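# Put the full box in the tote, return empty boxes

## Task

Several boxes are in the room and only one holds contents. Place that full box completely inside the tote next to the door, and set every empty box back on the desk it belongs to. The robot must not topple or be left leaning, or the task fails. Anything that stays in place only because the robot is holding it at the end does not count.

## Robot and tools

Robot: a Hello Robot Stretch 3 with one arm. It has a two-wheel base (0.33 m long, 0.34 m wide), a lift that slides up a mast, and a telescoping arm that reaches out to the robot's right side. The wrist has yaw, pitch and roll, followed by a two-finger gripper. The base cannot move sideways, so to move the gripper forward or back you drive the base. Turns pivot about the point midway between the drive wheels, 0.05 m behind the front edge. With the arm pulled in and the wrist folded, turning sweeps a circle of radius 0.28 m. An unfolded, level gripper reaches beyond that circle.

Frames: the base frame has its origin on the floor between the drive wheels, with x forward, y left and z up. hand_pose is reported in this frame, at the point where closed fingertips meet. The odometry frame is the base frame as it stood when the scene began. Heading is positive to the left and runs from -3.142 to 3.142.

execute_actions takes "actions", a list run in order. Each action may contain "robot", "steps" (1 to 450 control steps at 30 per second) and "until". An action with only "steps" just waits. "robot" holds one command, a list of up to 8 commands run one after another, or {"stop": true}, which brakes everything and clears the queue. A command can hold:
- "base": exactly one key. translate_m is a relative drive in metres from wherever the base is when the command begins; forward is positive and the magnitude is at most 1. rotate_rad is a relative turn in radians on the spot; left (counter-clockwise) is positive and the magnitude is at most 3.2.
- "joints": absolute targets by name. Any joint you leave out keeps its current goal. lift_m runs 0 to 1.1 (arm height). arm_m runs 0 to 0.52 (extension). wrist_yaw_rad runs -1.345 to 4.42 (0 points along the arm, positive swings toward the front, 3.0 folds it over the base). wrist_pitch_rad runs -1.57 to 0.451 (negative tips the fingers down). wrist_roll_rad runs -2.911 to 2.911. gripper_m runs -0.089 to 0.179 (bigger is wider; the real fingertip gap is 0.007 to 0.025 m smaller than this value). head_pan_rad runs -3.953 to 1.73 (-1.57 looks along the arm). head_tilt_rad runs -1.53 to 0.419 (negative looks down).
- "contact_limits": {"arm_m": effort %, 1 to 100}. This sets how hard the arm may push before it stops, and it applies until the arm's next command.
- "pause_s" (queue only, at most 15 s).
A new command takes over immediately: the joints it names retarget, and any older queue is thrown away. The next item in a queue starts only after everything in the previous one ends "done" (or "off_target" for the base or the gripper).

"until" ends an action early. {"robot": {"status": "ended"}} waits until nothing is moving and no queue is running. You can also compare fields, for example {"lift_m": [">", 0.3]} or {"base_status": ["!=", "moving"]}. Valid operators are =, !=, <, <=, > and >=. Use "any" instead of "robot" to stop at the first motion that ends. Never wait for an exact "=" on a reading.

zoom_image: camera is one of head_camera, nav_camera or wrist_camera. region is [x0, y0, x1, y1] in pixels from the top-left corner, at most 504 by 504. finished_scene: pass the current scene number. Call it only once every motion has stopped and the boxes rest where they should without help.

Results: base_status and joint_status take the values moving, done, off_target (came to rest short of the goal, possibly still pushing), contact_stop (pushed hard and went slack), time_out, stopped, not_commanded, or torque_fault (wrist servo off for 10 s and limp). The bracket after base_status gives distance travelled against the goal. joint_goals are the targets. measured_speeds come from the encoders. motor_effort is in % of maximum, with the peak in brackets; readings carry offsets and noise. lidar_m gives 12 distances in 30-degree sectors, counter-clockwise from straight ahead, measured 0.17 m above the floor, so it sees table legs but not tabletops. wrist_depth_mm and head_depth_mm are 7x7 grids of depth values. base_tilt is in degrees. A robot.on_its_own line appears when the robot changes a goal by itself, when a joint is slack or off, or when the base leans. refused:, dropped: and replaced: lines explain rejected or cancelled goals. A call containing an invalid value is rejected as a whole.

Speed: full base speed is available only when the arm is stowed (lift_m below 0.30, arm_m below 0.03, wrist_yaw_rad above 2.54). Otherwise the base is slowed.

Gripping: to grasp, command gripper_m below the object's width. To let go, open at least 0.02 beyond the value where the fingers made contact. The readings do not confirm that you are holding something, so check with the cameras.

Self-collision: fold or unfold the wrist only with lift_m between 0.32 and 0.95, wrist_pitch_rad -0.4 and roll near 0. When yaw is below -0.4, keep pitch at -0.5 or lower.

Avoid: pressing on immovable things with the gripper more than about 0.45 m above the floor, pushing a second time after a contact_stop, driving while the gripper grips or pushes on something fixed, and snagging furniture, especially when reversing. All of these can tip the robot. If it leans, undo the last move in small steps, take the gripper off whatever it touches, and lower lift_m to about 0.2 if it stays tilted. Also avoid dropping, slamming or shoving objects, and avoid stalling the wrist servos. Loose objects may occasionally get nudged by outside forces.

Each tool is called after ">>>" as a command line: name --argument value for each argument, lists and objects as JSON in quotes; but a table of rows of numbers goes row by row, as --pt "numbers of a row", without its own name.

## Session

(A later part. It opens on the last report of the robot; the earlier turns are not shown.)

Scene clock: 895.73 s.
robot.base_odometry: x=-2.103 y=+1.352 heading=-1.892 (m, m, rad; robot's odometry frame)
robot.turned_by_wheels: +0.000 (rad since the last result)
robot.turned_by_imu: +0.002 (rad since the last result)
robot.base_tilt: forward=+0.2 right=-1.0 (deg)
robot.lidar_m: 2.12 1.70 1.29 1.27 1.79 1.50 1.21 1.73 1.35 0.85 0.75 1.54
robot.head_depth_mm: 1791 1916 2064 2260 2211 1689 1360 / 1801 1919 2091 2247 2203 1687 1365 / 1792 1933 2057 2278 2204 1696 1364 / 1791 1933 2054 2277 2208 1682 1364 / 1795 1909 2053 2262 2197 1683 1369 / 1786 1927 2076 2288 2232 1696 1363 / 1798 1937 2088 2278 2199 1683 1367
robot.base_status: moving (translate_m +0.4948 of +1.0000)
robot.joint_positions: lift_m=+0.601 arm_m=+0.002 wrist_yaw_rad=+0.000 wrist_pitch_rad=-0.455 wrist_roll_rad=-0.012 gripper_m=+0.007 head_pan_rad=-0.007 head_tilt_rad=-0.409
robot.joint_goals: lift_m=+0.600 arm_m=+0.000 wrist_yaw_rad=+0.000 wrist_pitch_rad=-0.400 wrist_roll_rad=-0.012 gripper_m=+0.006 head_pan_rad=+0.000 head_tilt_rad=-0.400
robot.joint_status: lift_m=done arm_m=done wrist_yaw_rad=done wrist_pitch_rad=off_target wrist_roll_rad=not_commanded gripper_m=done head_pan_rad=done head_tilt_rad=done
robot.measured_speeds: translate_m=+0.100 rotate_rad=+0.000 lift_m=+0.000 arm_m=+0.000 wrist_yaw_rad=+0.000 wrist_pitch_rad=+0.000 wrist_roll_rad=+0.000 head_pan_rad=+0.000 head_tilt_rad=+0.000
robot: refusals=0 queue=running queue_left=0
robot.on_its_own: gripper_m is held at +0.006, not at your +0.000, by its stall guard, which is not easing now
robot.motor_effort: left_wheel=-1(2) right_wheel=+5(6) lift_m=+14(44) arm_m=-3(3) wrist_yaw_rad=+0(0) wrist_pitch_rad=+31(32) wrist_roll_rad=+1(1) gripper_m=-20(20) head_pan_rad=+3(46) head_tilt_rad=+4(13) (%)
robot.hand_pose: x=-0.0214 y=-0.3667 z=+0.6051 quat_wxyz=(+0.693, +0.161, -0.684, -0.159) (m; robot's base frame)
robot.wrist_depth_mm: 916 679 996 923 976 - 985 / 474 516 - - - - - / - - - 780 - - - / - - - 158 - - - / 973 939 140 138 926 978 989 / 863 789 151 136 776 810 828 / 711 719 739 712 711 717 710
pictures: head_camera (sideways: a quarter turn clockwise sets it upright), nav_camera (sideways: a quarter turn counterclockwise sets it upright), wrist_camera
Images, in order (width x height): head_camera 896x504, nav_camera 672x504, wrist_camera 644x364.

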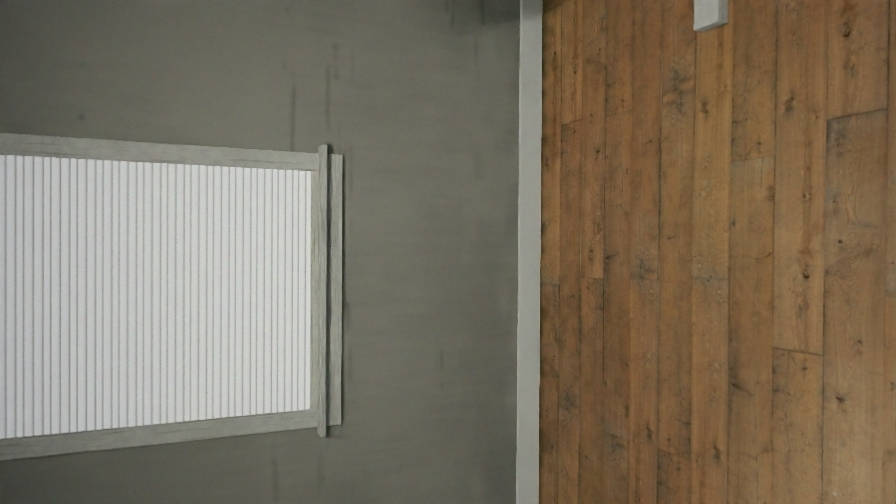

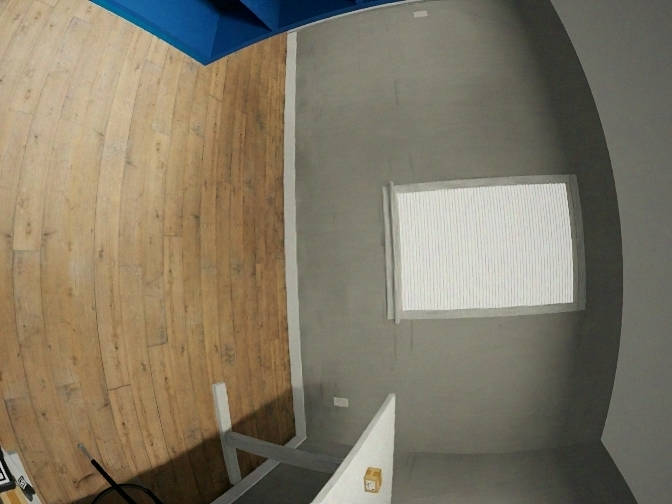

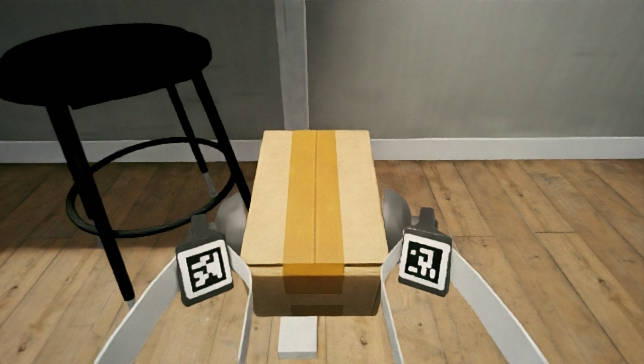

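>>> execute_actions --actions '[{"robot": {"joints": {"wrist_yaw_rad": 2.7}}, "steps": 450, "until": {"robot": {"wrist_yaw_rad_status": ["!=", "moving"]}}}]'

Scene clock: 901.40 s.
robot.base_odometry: x=-2.263 y=+0.872 heading=-1.892 (m, m, rad; robot's odometry frame)
robot.turned_by_wheels: +0.000 (rad since the last result)
robot.turned_by_imu: +0.001 (rad since the last result)
robot.base_tilt: forward=+0.1 right=-1.6 (deg)
robot.lidar_m: 1.61 1.70 1.37 1.25 1.69 1.91 1.71 1.82 0.93 0.68 1.18 1.65
robot.head_depth_mm: 1346 1457 1573 1710 1867 1691 1372 / 1344 1452 1577 1708 1877 1681 1364 / 1347 1448 1570 1712 1869 1688 1365 / 1347 1457 1572 1714 1887 1691 1369 / 1350 1457 1571 1705 1887 1681 1371 / 1360 1454 1576 1724 1890 1688 1364 / 1347 1455 1570 1721 1898 1678 1367
robot.base_status: moving (translate_m +1.0000 of +1.0000)
robot.joint_positions: lift_m=+0.601 arm_m=+0.002 wrist_yaw_rad=+2.698 wrist_pitch_rad=-0.453 wrist_roll_rad=-0.012 gripper_m=+0.007 head_pan_rad=-0.007 head_tilt_rad=-0.408
robot.joint_goals: lift_m=+0.600 arm_m=+0.000 wrist_yaw_rad=+2.700 wrist_pitch_rad=-0.400 wrist_roll_rad=-0.012 gripper_m=+0.006 head_pan_rad=+0.000 head_tilt_rad=-0.400
robot.joint_status: lift_m=done arm_m=done wrist_yaw_rad=done wrist_pitch_rad=off_target wrist_roll_rad=not_commanded gripper_m=done head_pan_rad=done head_tilt_rad=done
robot.measured_speeds: translate_m=+0.000 rotate_rad=+0.000 lift_m=+0.000 arm_m=+0.000 wrist_yaw_rad=+0.000 wrist_pitch_rad=+0.000 wrist_roll_rad=+0.000 head_pan_rad=+0.000 head_tilt_rad=+0.000
robot: refusals=0 queue=done queue_left=0
robot.on_its_own: gripper_m is held at +0.006, not at your +0.000, by its stall guard, which is not easing now
robot.motor_effort: left_wheel=-3(3) right_wheel=+2(4) lift_m=+14(14) arm_m=-3(3) wrist_yaw_rad=+1(2) wrist_pitch_rad=+30(31) wrist_roll_rad=+1(1) gripper_m=-19(20) head_pan_rad=+4(3) head_tilt_rad=+3(4) (%)
robot.hand_pose: x=+0.0730 y=+0.0515 z=+0.6056 quat_wxyz=(+0.307, +0.703, +0.005, +0.642) (m; robot's base frame)
robot.wrist_depth_mm: - - - - - - - / - - - - - - - / - - - - - - - / - - - 158 - - - / - 991 139 138 919 990 946 / - 866 151 136 798 828 843 / - 736 736 745 740 714 727
pictures: head_camera (sideways: a quarter turn clockwise sets it upright), nav_camera (sideways: a quarter turn counterclockwise sets it upright), wrist_camera
Images, in order (width x height): head_camera 896x504, nav_camera 672x504, wrist_camera 644x364.

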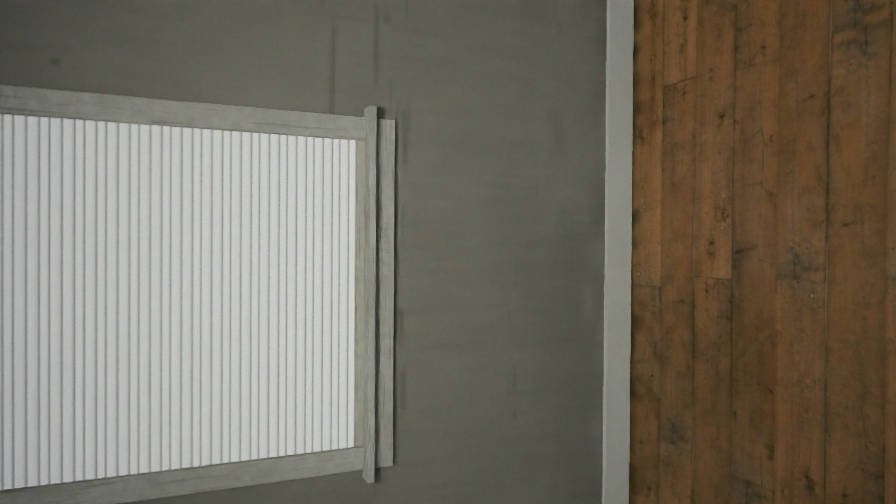

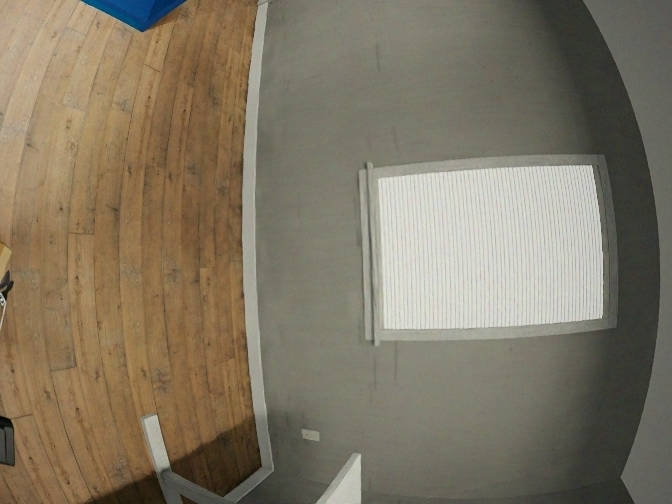

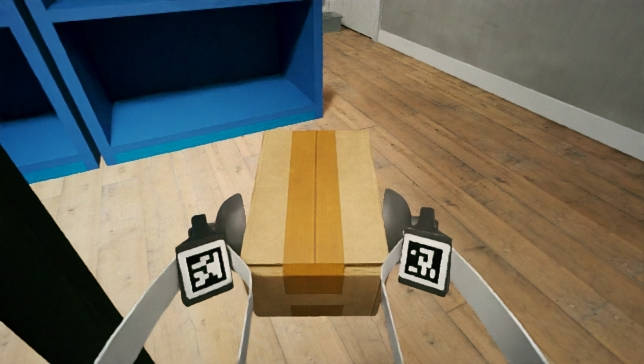

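I'll check the current state first.

>>> execute_actions --actions '[]'

Scene clock: 917.67 s.
robot.base_odometry: x=-2.263 y=+0.872 heading=-1.892 (m, m, rad; robot's odometry frame)
robot.turned_by_wheels: +0.000 (rad since the last result)
robot.turned_by_imu: +0.000 (rad since the last result)
robot.base_tilt: forward=-0.9 right=-0.8 (deg)
robot.lidar_m: 1.61 1.70 1.37 1.25 1.70 1.90 1.71 1.82 0.93 0.68 1.17 1.65
robot.head_depth_mm: 1349 1454 1567 1704 1881 1694 1366 / 1348 1448 1573 1700 1866 1688 1373 / 1353 1442 1567 1706 1885 1692 1366 / 1349 1448 1577 1715 1883 1685 1367 / 1352 1448 1573 1722 1886 1697 1368 / 1358 1453 1582 1722 1886 1694 1371 / 1350 1455 1571 1727 1897 1683 1364
robot.base_status: done (translate_m +1.0000 of +1.0000)
robot.joint_positions: lift_m=+0.601 arm_m=+0.002 wrist_yaw_rad=+2.698 wrist_pitch_rad=-0.453 wrist_roll_rad=-0.012 gripper_m=+0.007 head_pan_rad=-0.007 head_tilt_rad=-0.408
robot.joint_goals: lift_m=+0.600 arm_m=+0.000 wrist_yaw_rad=+2.700 wrist_pitch_rad=-0.400 wrist_roll_rad=-0.012 gripper_m=+0.006 head_pan_rad=+0.000 head_tilt_rad=-0.400
robot.joint_status: lift_m=done arm_m=done wrist_yaw_rad=done wrist_pitch_rad=off_target wrist_roll_rad=not_commanded gripper_m=done head_pan_rad=done head_tilt_rad=done
robot.measured_speeds: translate_m=+0.000 rotate_rad=+0.000 lift_m=+0.000 arm_m=+0.000 wrist_yaw_rad=+0.000 wrist_pitch_rad=+0.000 wrist_roll_rad=+0.000 head_pan_rad=+0.000 head_tilt_rad=+0.000
robot: refusals=0 queue=done queue_left=0
robot.on_its_own: gripper_m is held at +0.006, not at your +0.000, by its stall guard, which is not easing now
robot.motor_effort: left_wheel=-2(3) right_wheel=+2(3) lift_m=+14(14) arm_m=-3(3) wrist_yaw_rad=+2(1) wrist_pitch_rad=+30(30) wrist_roll_rad=+1(1) gripper_m=-20(20) head_pan_rad=+4(3) head_tilt_rad=+4(3) (%)
robot.hand_pose: x=+0.0730 y=+0.0515 z=+0.6056 quat_wxyz=(+0.307, +0.703, +0.005, +0.642) (m; robot's base frame)
robot.wrist_depth_mm: - - - - - - - / - - - - - - - / - - - - - - - / - - - 159 - - - / - 988 140 138 931 974 957 / - 871 150 136 787 811 836 / - 731 734 716 734 720 719
pictures: head_camera (sideways: a quarter turn clockwise sets it upright), nav_camera (sideways: a quarter turn counterclockwise sets it upright), wrist_camera
Images, in order (width x height): head_camera 896x504, nav_camera 672x504, wrist_camera 644x364.

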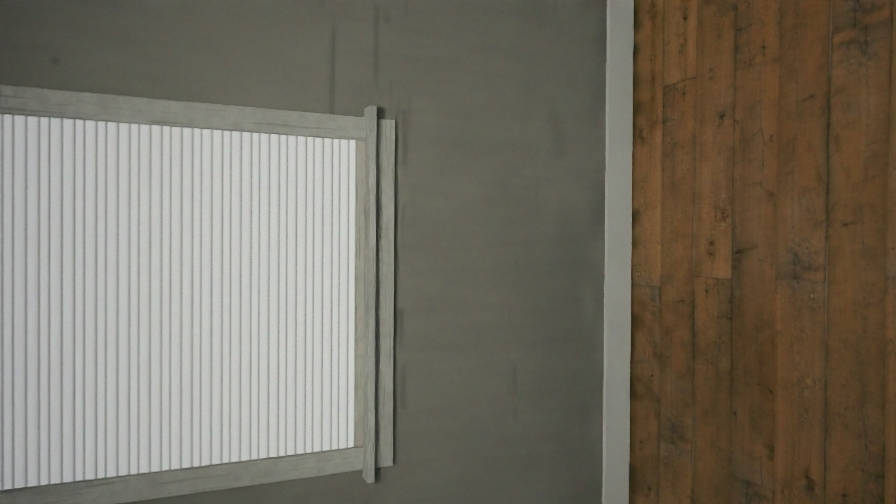

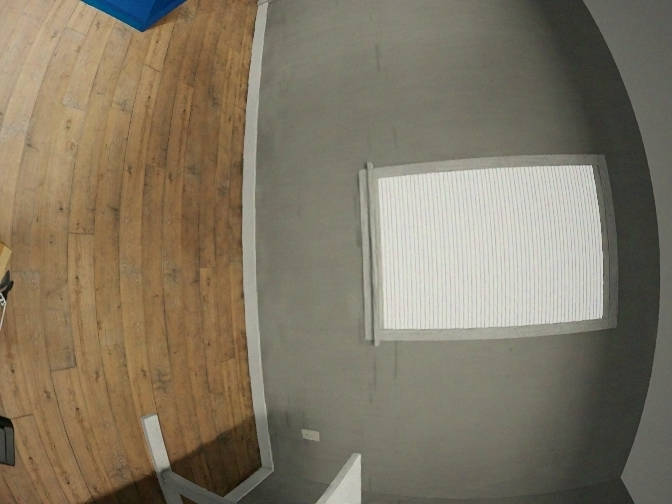

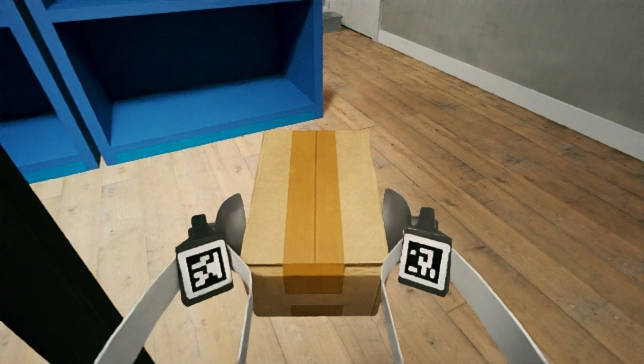

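Lowering the lift in small steps with the box, checking clearance before each next step.

>>> execute_actions --actions '[{"robot": {"joints": {"lift_m": 0.50}}, "steps": 200, "until": {"robot": {"status": "ended"}}}]'

Scene clock: 932.73 s.
robot.base_odometry: x=-2.263 y=+0.872 heading=-1.892 (m, m, rad; robot's odometry frame)
robot.turned_by_wheels: +0.000 (rad since the last result)
robot.turned_by_imu: +0.001 (rad since the last result)
robot.base_tilt: forward=-0.8 right=-0.8 (deg)
robot.lidar_m: 1.61 1.70 1.38 1.25 1.70 1.91 1.71 1.83 0.93 0.68 1.18 1.65
robot.head_depth_mm: 1344 1451 1567 1709 1875 1700 1366 / 1347 1444 1578 1705 1885 1690 1368 / 1346 1444 1562 1706 1876 1687 1370 / 1352 1443 1572 1722 1879 1686 1367 / 1347 1452 1571 1718 1892 1695 1364 / 1353 1457 1569 1716 1893 1691 1363 / 1356 1450 1573 1727 1887 1689 1361
robot.base_status: done (translate_m +1.0000 of +1.0000)
robot.joint_positions: lift_m=+0.501 arm_m=+0.002 wrist_yaw_rad=+2.698 wrist_pitch_rad=-0.453 wrist_roll_rad=-0.012 gripper_m=+0.007 head_pan_rad=-0.007 head_tilt_rad=-0.408
robot.joint_goals: lift_m=+0.500 arm_m=+0.000 wrist_yaw_rad=+2.700 wrist_pitch_rad=-0.400 wrist_roll_rad=-0.012 gripper_m=+0.006 head_pan_rad=+0.000 head_tilt_rad=-0.400
robot.joint_status: lift_m=done arm_m=done wrist_yaw_rad=done wrist_pitch_rad=off_target wrist_roll_rad=not_commanded gripper_m=done head_pan_rad=done head_tilt_rad=done
robot.measured_speeds: translate_m=+0.000 rotate_rad=+0.000 lift_m=+0.000 arm_m=+0.000 wrist_yaw_rad=+0.000 wrist_pitch_rad=+0.000 wrist_roll_rad=+0.000 head_pan_rad=+0.000 head_tilt_rad=+0.000
robot: refusals=0 queue=done queue_left=0
robot.on_its_own: gripper_m is held at +0.006, not at your +0.000, by its stall guard, which is not easing now
robot.motor_effort: left_wheel=-3(3) right_wheel=+3(2) lift_m=+14(15) arm_m=-3(3) wrist_yaw_rad=+1(2) wrist_pitch_rad=+30(30) wrist_roll_rad=+1(1) gripper_m=-19(20) head_pan_rad=+3(3) head_tilt_rad=+4(3) (%)
robot.hand_pose: x=+0.0730 y=+0.0515 z=+0.5056 quat_wxyz=(+0.307, +0.703, +0.005, +0.642) (m; robot's base frame)
robot.wrist_depth_mm: - - - - - - - / - - - - - - - / - - - - - - - / - - - 159 - - - / 881 864 140 138 798 828 828 / - 730 150 136 670 700 728 / - 620 630 627 623 625 627
pictures: head_camera (sideways: a quarter turn clockwise sets it upright), nav_camera (sideways: a quarter turn counterclockwise sets it upright), wrist_camera
Images, in order (width x height): head_camera 896x504, nav_camera 672x504, wrist_camera 644x364.

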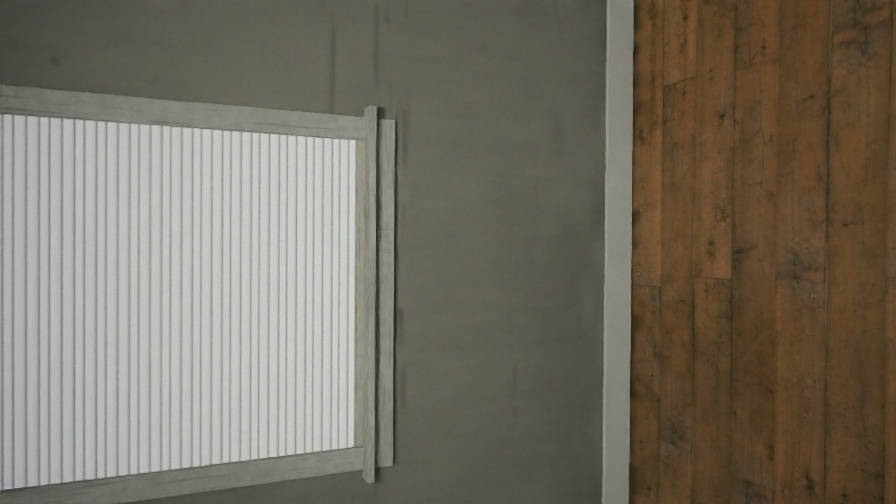

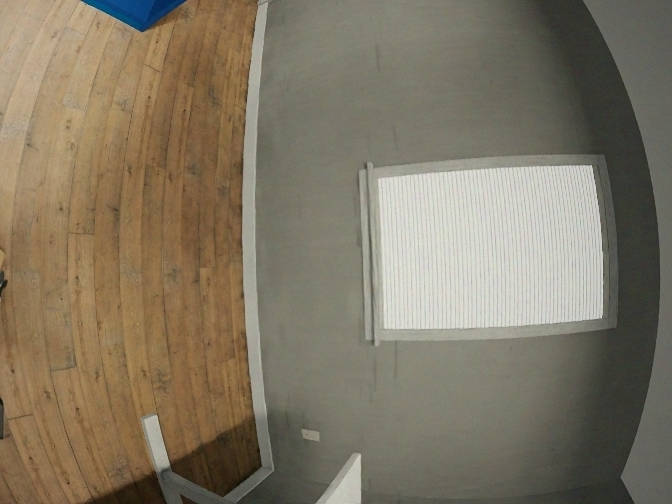

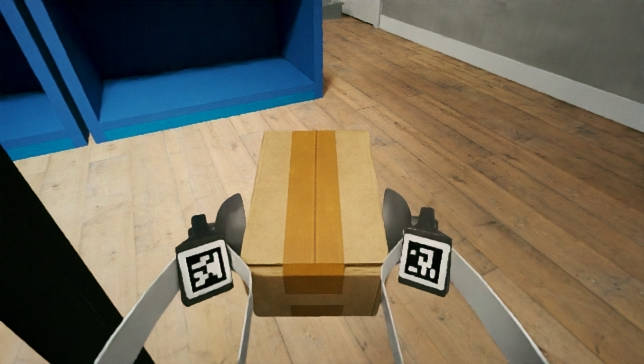

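Next I'll drive forward slowly while lowering the lift a bit more. I'll also tilt the head down so I can check the box clearance over the base.

>>> execute_actions --actions '[{"robot": {"base": {"translate_m": 0.6}, "joints": {"lift_m": 0.40, "head_tilt_rad": -1.3, "head_pan_rad": 0.0}}, "steps": 450, "until": {"robot": {"status": "ended"}}}]'

Scene clock: 945.37 s.
robot.base_odometry: x=-2.452 y=+0.303 heading=-1.892 (m, m, rad; robot's odometry frame)
robot.turned_by_wheels: +0.000 (rad since the last result)
robot.turned_by_imu: +0.003 (rad since the last result)
robot.base_tilt: forward=-0.9 right=-0.9 (deg)
robot.lidar_m: 1.01 1.06 1.51 1.20 1.74 2.14 2.32 1.00 1.07 0.94 1.37 1.04
robot.head_depth_mm: 1147 1454 1411 1330 1259 1196 1135 / 1154 1456 1401 1324 1260 - 1125 / 1153 1445 1393 1319 1250 - 1125 / 1160 1445 1394 1317 1254 - 1119 / 1168 1444 1386 1312 1224 - - / 1169 1440 1388 1309 1243 1196 - / 1173 1438 1379 1308 1236 1180 -
robot.base_status: done (translate_m +0.6000 of +0.6000)
robot.joint_positions: lift_m=+0.401 arm_m=+0.002 wrist_yaw_rad=+2.699 wrist_pitch_rad=-0.453 wrist_roll_rad=-0.012 gripper_m=+0.007 head_pan_rad=-0.007 head_tilt_rad=-1.284
robot.joint_goals: lift_m=+0.400 arm_m=+0.000 wrist_yaw_rad=+2.700 wrist_pitch_rad=-0.400 wrist_roll_rad=-0.012 gripper_m=+0.006 head_pan_rad=+0.000 head_tilt_rad=-1.300
robot.joint_status: lift_m=done arm_m=done wrist_yaw_rad=done wrist_pitch_rad=off_target wrist_roll_rad=not_commanded gripper_m=done head_pan_rad=done head_tilt_rad=done
robot.measured_speeds: translate_m=+0.000 rotate_rad=+0.000 lift_m=+0.000 arm_m=+0.000 wrist_yaw_rad=+0.000 wrist_pitch_rad=+0.000 wrist_roll_rad=+0.000 head_pan_rad=+0.000 head_tilt_rad=+0.000
robot: refusals=0 queue=done queue_left=0
robot.on_its_own: gripper_m is held at +0.006, not at your +0.000, by its stall guard, which is not easing now
robot.motor_effort: left_wheel=-2(4) right_wheel=+3(5) lift_m=+13(14) arm_m=-3(3) wrist_yaw_rad=+1(1) wrist_pitch_rad=+30(30) wrist_roll_rad=+1(1) gripper_m=-20(20) head_pan_rad=+4(4) head_tilt_rad=-6(37) (%)
robot.hand_pose: x=+0.0729 y=+0.0516 z=+0.4056 quat_wxyz=(+0.306, +0.703, +0.006, +0.642) (m; robot's base frame)
robot.wrist_depth_mm: - - - - - - 807 / - - - - - - 817 / - - - - - - 881 / 852 866 808 159 841 845 823 / 728 708 140 138 666 714 693 / - 628 150 136 571 596 595 / - 535 552 527 527 534 534
pictures: head_camera (sideways: a quarter turn clockwise sets it upright), nav_camera (sideways: a quarter turn counterclockwise sets it upright), wrist_camera
Images, in order (width x height): head_camera 896x504, nav_camera 672x504, wrist_camera 644x364.

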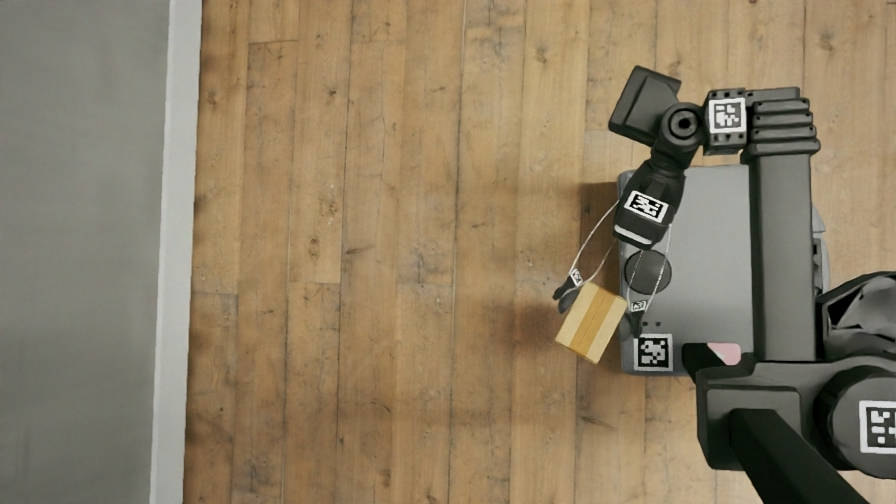

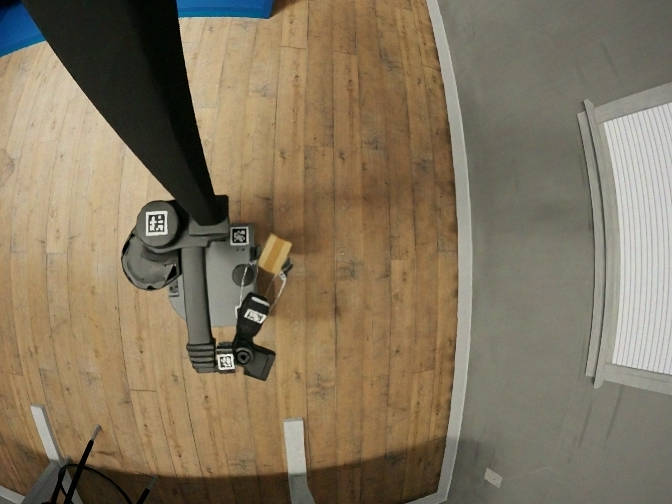

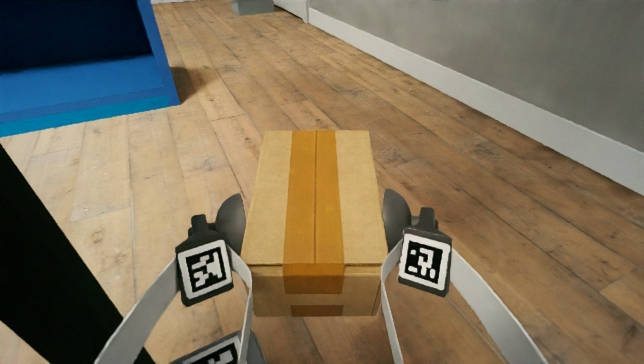

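The box hangs mostly ahead of the base's front edge, so it won't land on the base top. I'll keep lowering in small steps while I drive.

>>> execute_actions --actions '[{"robot": {"base": {"translate_m": 0.5}, "joints": {"lift_m": 0.33}}, "steps": 450, "until": {"robot": {"status": "ended"}}}]'

Scene clock: 962.93 s.
robot.base_odometry: x=-2.609 y=-0.172 heading=-1.892 (m, m, rad; robot's odometry frame)
robot.turned_by_wheels: +0.000 (rad since the last result)
robot.turned_by_imu: +0.002 (rad since the last result)
robot.base_tilt: forward=-0.8 right=-0.9 (deg)
robot.lidar_m: 0.51 0.54 0.76 1.49 1.26 1.78 2.81 1.41 1.00 1.40 0.69 0.52
robot.head_depth_mm: 540 725 1019 1311 1258 1196 1134 / 540 727 1028 1313 1256 1192 1129 / 536 730 1033 1316 1249 - 1122 / 537 733 1038 1316 1253 - 1116 / 538 737 1043 1315 1245 - - / 537 742 1053 1303 1239 1193 - / 537 744 1060 1306 1227 1183 1101
robot.base_status: done (translate_m +0.5000 of +0.5000)
robot.joint_positions: lift_m=+0.331 arm_m=+0.002 wrist_yaw_rad=+2.699 wrist_pitch_rad=-0.453 wrist_roll_rad=-0.012 gripper_m=+0.007 head_pan_rad=-0.007 head_tilt_rad=-1.284
robot.joint_goals: lift_m=+0.330 arm_m=+0.000 wrist_yaw_rad=+2.700 wrist_pitch_rad=-0.400 wrist_roll_rad=-0.012 gripper_m=+0.006 head_pan_rad=+0.000 head_tilt_rad=-1.300
robot.joint_status: lift_m=done arm_m=done wrist_yaw_rad=done wrist_pitch_rad=off_target wrist_roll_rad=not_commanded gripper_m=done head_pan_rad=done head_tilt_rad=done
robot.measured_speeds: translate_m=+0.000 rotate_rad=+0.000 lift_m=+0.000 arm_m=+0.000 wrist_yaw_rad=+0.000 wrist_pitch_rad=+0.000 wrist_roll_rad=+0.000 head_pan_rad=+0.000 head_tilt_rad=+0.000
robot: refusals=0 queue=done queue_left=0
robot.on_its_own: gripper_m is held at +0.006, not at your +0.000, by its stall guard, which is not easing now
robot.motor_effort: left_wheel=-3(3) right_wheel=+2(6) lift_m=+14(15) arm_m=-3(3) wrist_yaw_rad=+1(1) wrist_pitch_rad=+30(30) wrist_roll_rad=+1(1) gripper_m=-20(20) head_pan_rad=+4(4) head_tilt_rad=-6(6) (%)
robot.hand_pose: x=+0.0729 y=+0.0516 z=+0.3356 quat_wxyz=(+0.306, +0.703, +0.006, +0.642) (m; robot's base frame)
robot.wrist_depth_mm: - - - - 660 497 394 / - - - - 726 513 410 / 918 910 914 927 755 544 430 / 756 749 755 159 688 567 434 / 636 613 139 138 589 570 457 / - 539 143 135 492 532 466 / - - - 461 458 462 446
pictures: head_camera (sideways: a quarter turn clockwise sets it upright), nav_camera (sideways: a quarter turn counterclockwise sets it upright), wrist_camera
Images, in order (width x height): head_camera 896x504, nav_camera 672x504, wrist_camera 644x364.

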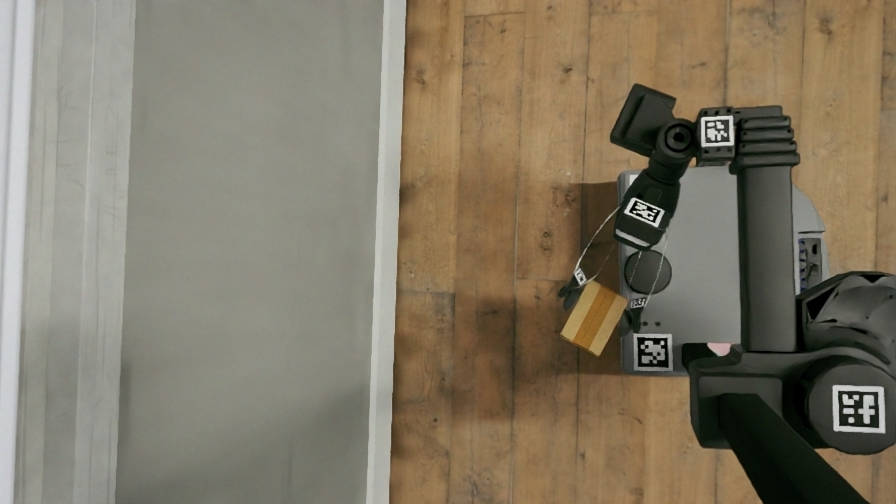

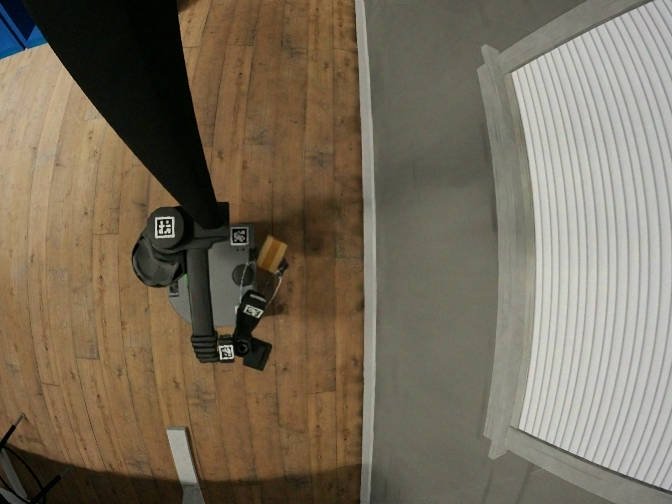

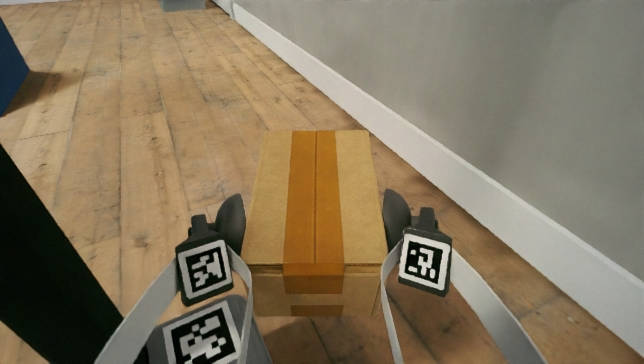

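>>> execute_actions --actions '[{"robot": {"joints": {"lift_m": 0.29}}, "steps": 200, "until": {"robot": {"status": "ended"}}}]'

Scene clock: 971.23 s.
robot.base_odometry: x=-2.609 y=-0.172 heading=-1.892 (m, m, rad; robot's odometry frame)
robot.turned_by_wheels: +0.000 (rad since the last result)
robot.turned_by_imu: +0.001 (rad since the last result)
robot.base_tilt: forward=-0.8 right=-0.9 (deg)
robot.lidar_m: 0.51 0.54 0.76 1.49 1.27 1.78 2.81 1.42 1.00 1.40 0.69 0.52
robot.head_depth_mm: 541 723 1019 1314 1262 1189 1139 / 539 727 1022 1316 1256 1193 1132 / 538 731 1030 1309 1258 - 1124 / 537 732 1039 1315 1250 - 1118 / 539 740 1046 1311 1248 - - / 537 740 1051 1306 1241 1197 - / 538 744 1059 1305 1232 1185 1102
robot.base_status: done (translate_m +0.5000 of +0.5000)
robot.joint_positions: lift_m=+0.291 arm_m=+0.002 wrist_yaw_rad=+2.699 wrist_pitch_rad=-0.453 wrist_roll_rad=-0.012 gripper_m=+0.007 head_pan_rad=-0.007 head_tilt_rad=-1.284
robot.joint_goals: lift_m=+0.290 arm_m=+0.000 wrist_yaw_rad=+2.700 wrist_pitch_rad=-0.400 wrist_roll_rad=-0.012 gripper_m=+0.006 head_pan_rad=+0.000 head_tilt_rad=-1.300
robot.joint_status: lift_m=done arm_m=done wrist_yaw_rad=done wrist_pitch_rad=off_target wrist_roll_rad=not_commanded gripper_m=done head_pan_rad=done head_tilt_rad=done
robot.measured_speeds: translate_m=+0.000 rotate_rad=+0.000 lift_m=+0.000 arm_m=+0.000 wrist_yaw_rad=+0.000 wrist_pitch_rad=+0.000 wrist_roll_rad=+0.000 head_pan_rad=+0.000 head_tilt_rad=+0.000
robot: refusals=0 queue=done queue_left=0
robot.on_its_own: gripper_m is held at +0.006, not at your +0.000, by its stall guard, which is not easing now
robot.motor_effort: left_wheel=-2(2) right_wheel=+3(3) lift_m=+14(12) arm_m=-3(3) wrist_yaw_rad=+0(0) wrist_pitch_rad=+30(30) wrist_roll_rad=+1(1) gripper_m=-20(20) head_pan_rad=+4(3) head_tilt_rad=-6(7) (%)
robot.hand_pose: x=+0.0729 y=+0.0516 z=+0.2956 quat_wxyz=(+0.306, +0.703, +0.006, +0.642) (m; robot's base frame)
robot.wrist_depth_mm: - - - - 661 492 396 / - - - - 698 523 414 / 872 858 833 844 757 544 429 / 686 678 691 158 679 552 435 / 576 560 140 138 540 540 455 / - 487 136 136 441 475 449 / - - - 411 423 420 419
pictures: head_camera (sideways: a quarter turn clockwise sets it upright), nav_camera (sideways: a quarter turn counterclockwise sets it upright), wrist_camera
Images, in order (width x height): head_camera 896x504, nav_camera 672x504, wrist_camera 644x364.

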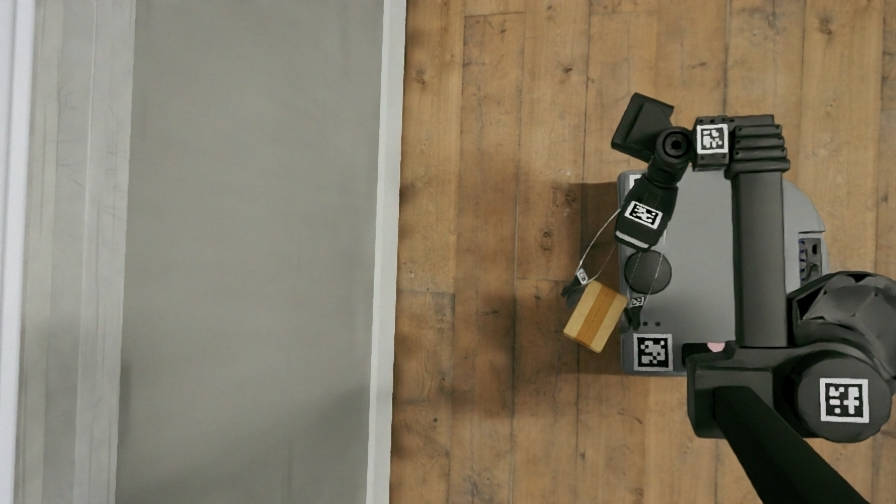

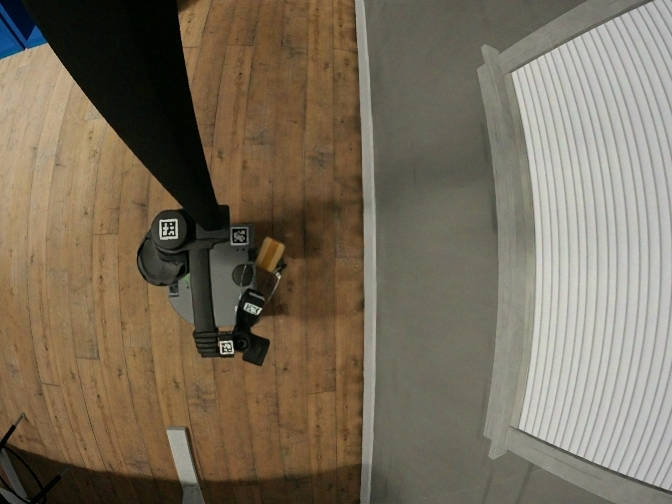

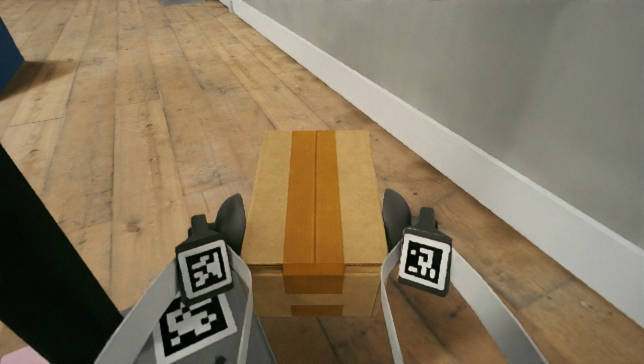

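The lift is at 0.29 with no contact and the efforts haven't changed, so fast driving is now enabled. Next I'll turn to face along the corridor (+X) and bring the head back up.

>>> execute_actions --actions '[{"robot": {"base": {"rotate_rad": 1.55}, "joints": {"head_tilt_rad": -0.5, "head_pan_rad": 0.0}}, "steps": 300, "until": {"robot": {"status": "ended"}}}]'

Scene clock: 977.00 s.
robot.base_odometry: x=-2.609 y=-0.172 heading=-0.342 (m, m, rad; robot's odometry frame)
robot.turned_by_wheels: +1.550 (rad since the last result)
robot.turned_by_imu: +1.570 (rad since the last result)
robot.base_tilt: forward=-0.8 right=-0.9 (deg)
robot.lidar_m: 1.55 1.26 1.78 2.82 1.40 1.00 1.39 0.70 0.53 0.51 0.53 0.75
robot.head_depth_mm: 1529 1519 1522 1516 1513 1459 1285 / 2208 2192 2193 2264 1895 1548 1279 / 2876 3108 3400 2641 1936 1547 1285 / 2866 3130 3430 2619 1941 1546 1281 / 2881 3131 3414 2614 1931 1537 1282 / 2873 3096 3394 2484 1875 1542 1275 / 1351 1367 1368 1370 1587 1536 1276
robot.base_status: done (rotate_rad +1.5498 of +1.5500)
robot.joint_positions: lift_m=+0.291 arm_m=+0.002 wrist_yaw_rad=+2.699 wrist_pitch_rad=-0.453 wrist_roll_rad=-0.012 gripper_m=+0.007 head_pan_rad=-0.006 head_tilt_rad=-0.507
robot.joint_goals: lift_m=+0.290 arm_m=+0.000 wrist_yaw_rad=+2.700 wrist_pitch_rad=-0.400 wrist_roll_rad=-0.012 gripper_m=+0.006 head_pan_rad=+0.000 head_tilt_rad=-0.500
robot.joint_status: lift_m=done arm_m=done wrist_yaw_rad=done wrist_pitch_rad=off_target wrist_roll_rad=not_commanded gripper_m=done head_pan_rad=done head_tilt_rad=done
robot.measured_speeds: translate_m=+0.000 rotate_rad=+0.000 lift_m=+0.000 arm_m=+0.000 wrist_yaw_rad=+0.000 wrist_pitch_rad=+0.000 wrist_roll_rad=+0.000 head_pan_rad=+0.000 head_tilt_rad=+0.000
robot: refusals=0 queue=done queue_left=0
robot.on_its_own: gripper_m is held at +0.006, not at your +0.000, by its stall guard, which is not easing now
robot.motor_effort: left_wheel=-2(9) right_wheel=+3(9) lift_m=+15(14) arm_m=-3(3) wrist_yaw_rad=+1(2) wrist_pitch_rad=+30(30) wrist_roll_rad=+1(1) gripper_m=-20(20) head_pan_rad=+4(3) head_tilt_rad=+3(32) (%)
robot.hand_pose: x=+0.0729 y=+0.0516 z=+0.2956 quat_wxyz=(+0.306, +0.703, +0.006, +0.642) (m; robot's base frame)
robot.wrist_depth_mm: - - - - - - - / - - - - - - - / 851 851 837 851 832 841 852 / 698 681 675 159 672 671 663 / 576 560 140 138 540 557 558 / - 481 136 136 454 474 485 / - - - 421 422 419 418
pictures: head_camera (sideways: a quarter turn clockwise sets it upright), nav_camera (sideways: a quarter turn counterclockwise sets it upright), wrist_camera
Images, in order (width x height): head_camera 896x504, nav_camera 672x504, wrist_camera 644x364.

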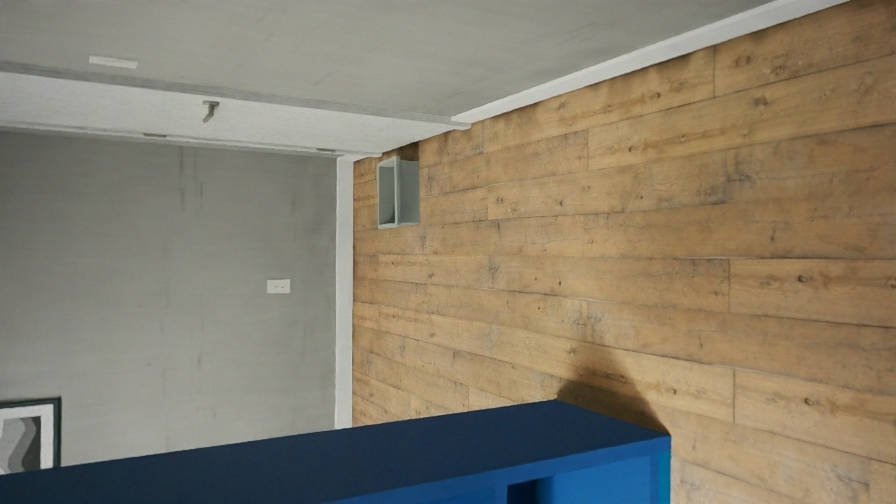

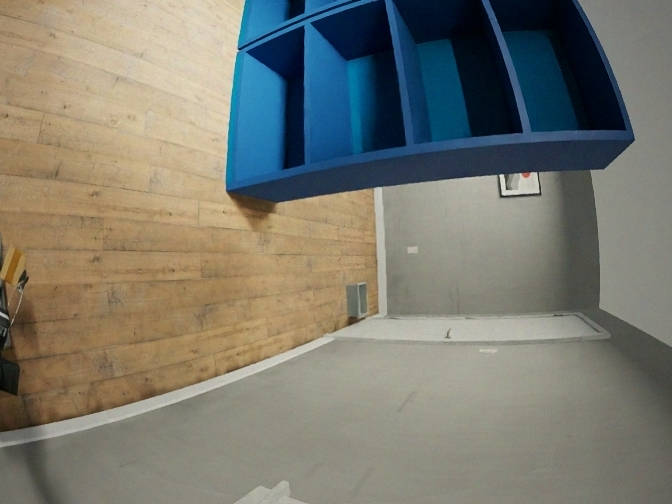

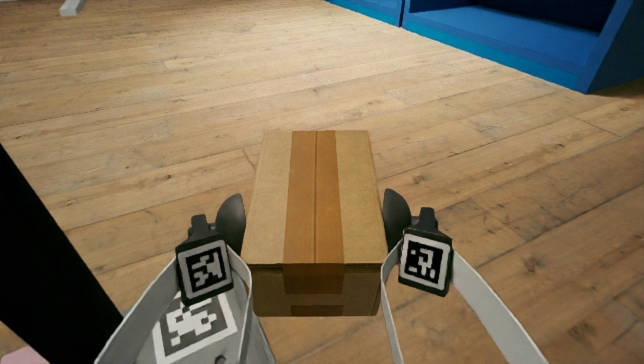

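I'm parallel to the door wall (right lidar reads 0.51–0.53 m). Now driving down the corridor.

>>> execute_actions --actions '[{"robot": {"base": {"translate_m": 1.0}}, "steps": 300, "until": {"robot": {"status": "ended"}}}]'

Scene clock: 992.00 s.
robot.base_odometry: x=-1.667 y=-0.507 heading=-0.342 (m, m, rad; robot's odometry frame)
robot.turned_by_wheels: +0.000 (rad since the last result)
robot.turned_by_imu: +0.003 (rad since the last result)
robot.base_tilt: forward=-0.9 right=-0.8 (deg)
robot.lidar_m: 2.37 0.57 0.45 1.30 3.27 2.19 1.89 0.75 0.56 0.55 0.57 0.81
robot.head_depth_mm: 1587 1586 1581 1579 1571 1482 1277 / 1990 2146 2329 2316 1941 1542 1283 / 1999 2174 2401 2538 1934 1548 1280 / 2007 2173 2422 2546 1936 1547 1277 / 2003 2182 2409 2556 1934 1550 1281 / 2011 2182 2402 2572 1929 1547 1275 / 2008 2194 2404 2564 1949 1530 1279
robot.base_status: done (translate_m +1.0000 of +1.0000)
robot.joint_positions: lift_m=+0.291 arm_m=+0.002 wrist_yaw_rad=+2.700 wrist_pitch_rad=-0.453 wrist_roll_rad=-0.012 gripper_m=+0.007 head_pan_rad=-0.006 head_tilt_rad=-0.506
robot.joint_goals: lift_m=+0.290 arm_m=+0.000 wrist_yaw_rad=+2.700 wrist_pitch_rad=-0.400 wrist_roll_rad=-0.012 gripper_m=+0.006 head_pan_rad=+0.000 head_tilt_rad=-0.500
robot.joint_status: lift_m=done arm_m=done wrist_yaw_rad=done wrist_pitch_rad=off_target wrist_roll_rad=not_commanded gripper_m=done head_pan_rad=done head_tilt_rad=done
robot.measured_speeds: translate_m=+0.000 rotate_rad=+0.000 lift_m=+0.000 arm_m=+0.000 wrist_yaw_rad=+0.000 wrist_pitch_rad=+0.000 wrist_roll_rad=+0.000 head_pan_rad=+0.000 head_tilt_rad=+0.000
robot: refusals=0 queue=done queue_left=0
robot.on_its_own: gripper_m is held at +0.006, not at your +0.000, by its stall guard, which is not easing now
robot.motor_effort: left_wheel=-3(6) right_wheel=+2(7) lift_m=+14(14) arm_m=-3(3) wrist_yaw_rad=+0(1) wrist_pitch_rad=+30(30) wrist_roll_rad=+1(1) gripper_m=-19(20) head_pan_rad=+3(2) head_tilt_rad=+3(2) (%)
robot.hand_pose: x=+0.0728 y=+0.0516 z=+0.2956 quat_wxyz=(+0.306, +0.703, +0.006, +0.642) (m; robot's base frame)
robot.wrist_depth_mm: - - - 475 547 - - / - - 990 529 594 - - / 877 859 804 545 689 830 822 / 676 674 664 157 657 663 673 / 585 555 140 138 533 556 565 / - 485 136 136 462 482 472 / - - - 419 422 414 415
pictures: head_camera (sideways: a quarter turn clockwise sets it upright), nav_camera (sideways: a quarter turn counterclockwise sets it upright), wrist_camera
Images, in order (width x height): head_camera 896x504, nav_camera 672x504, wrist_camera 644x364.

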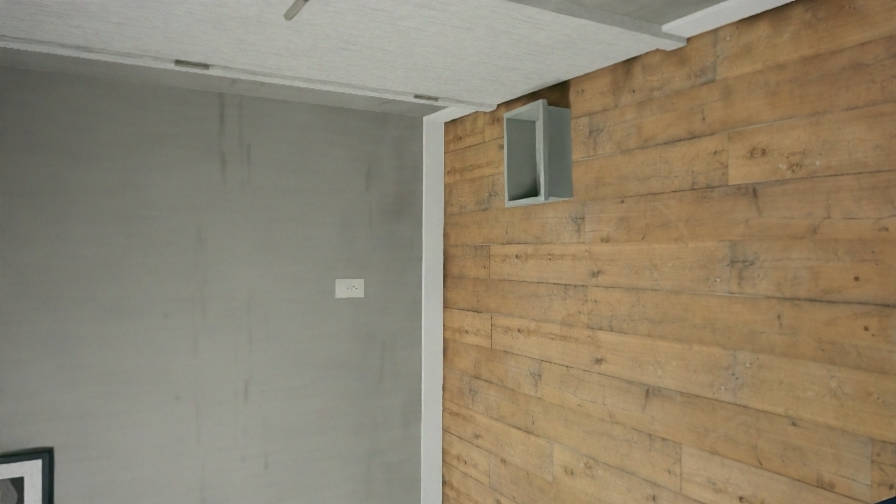

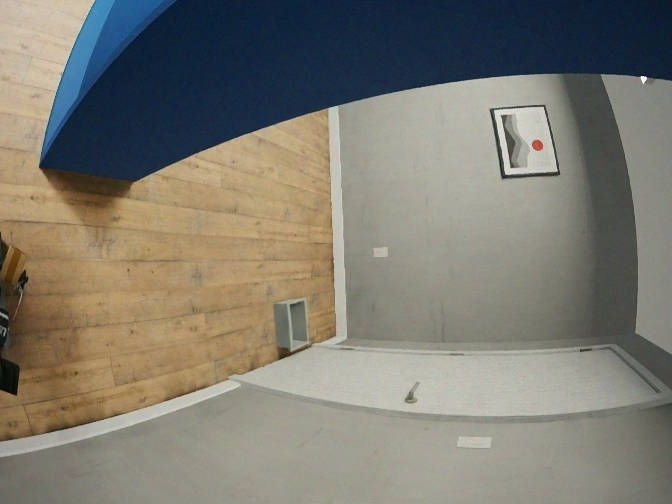

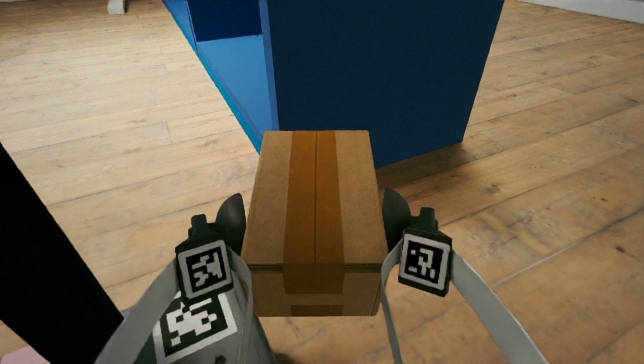

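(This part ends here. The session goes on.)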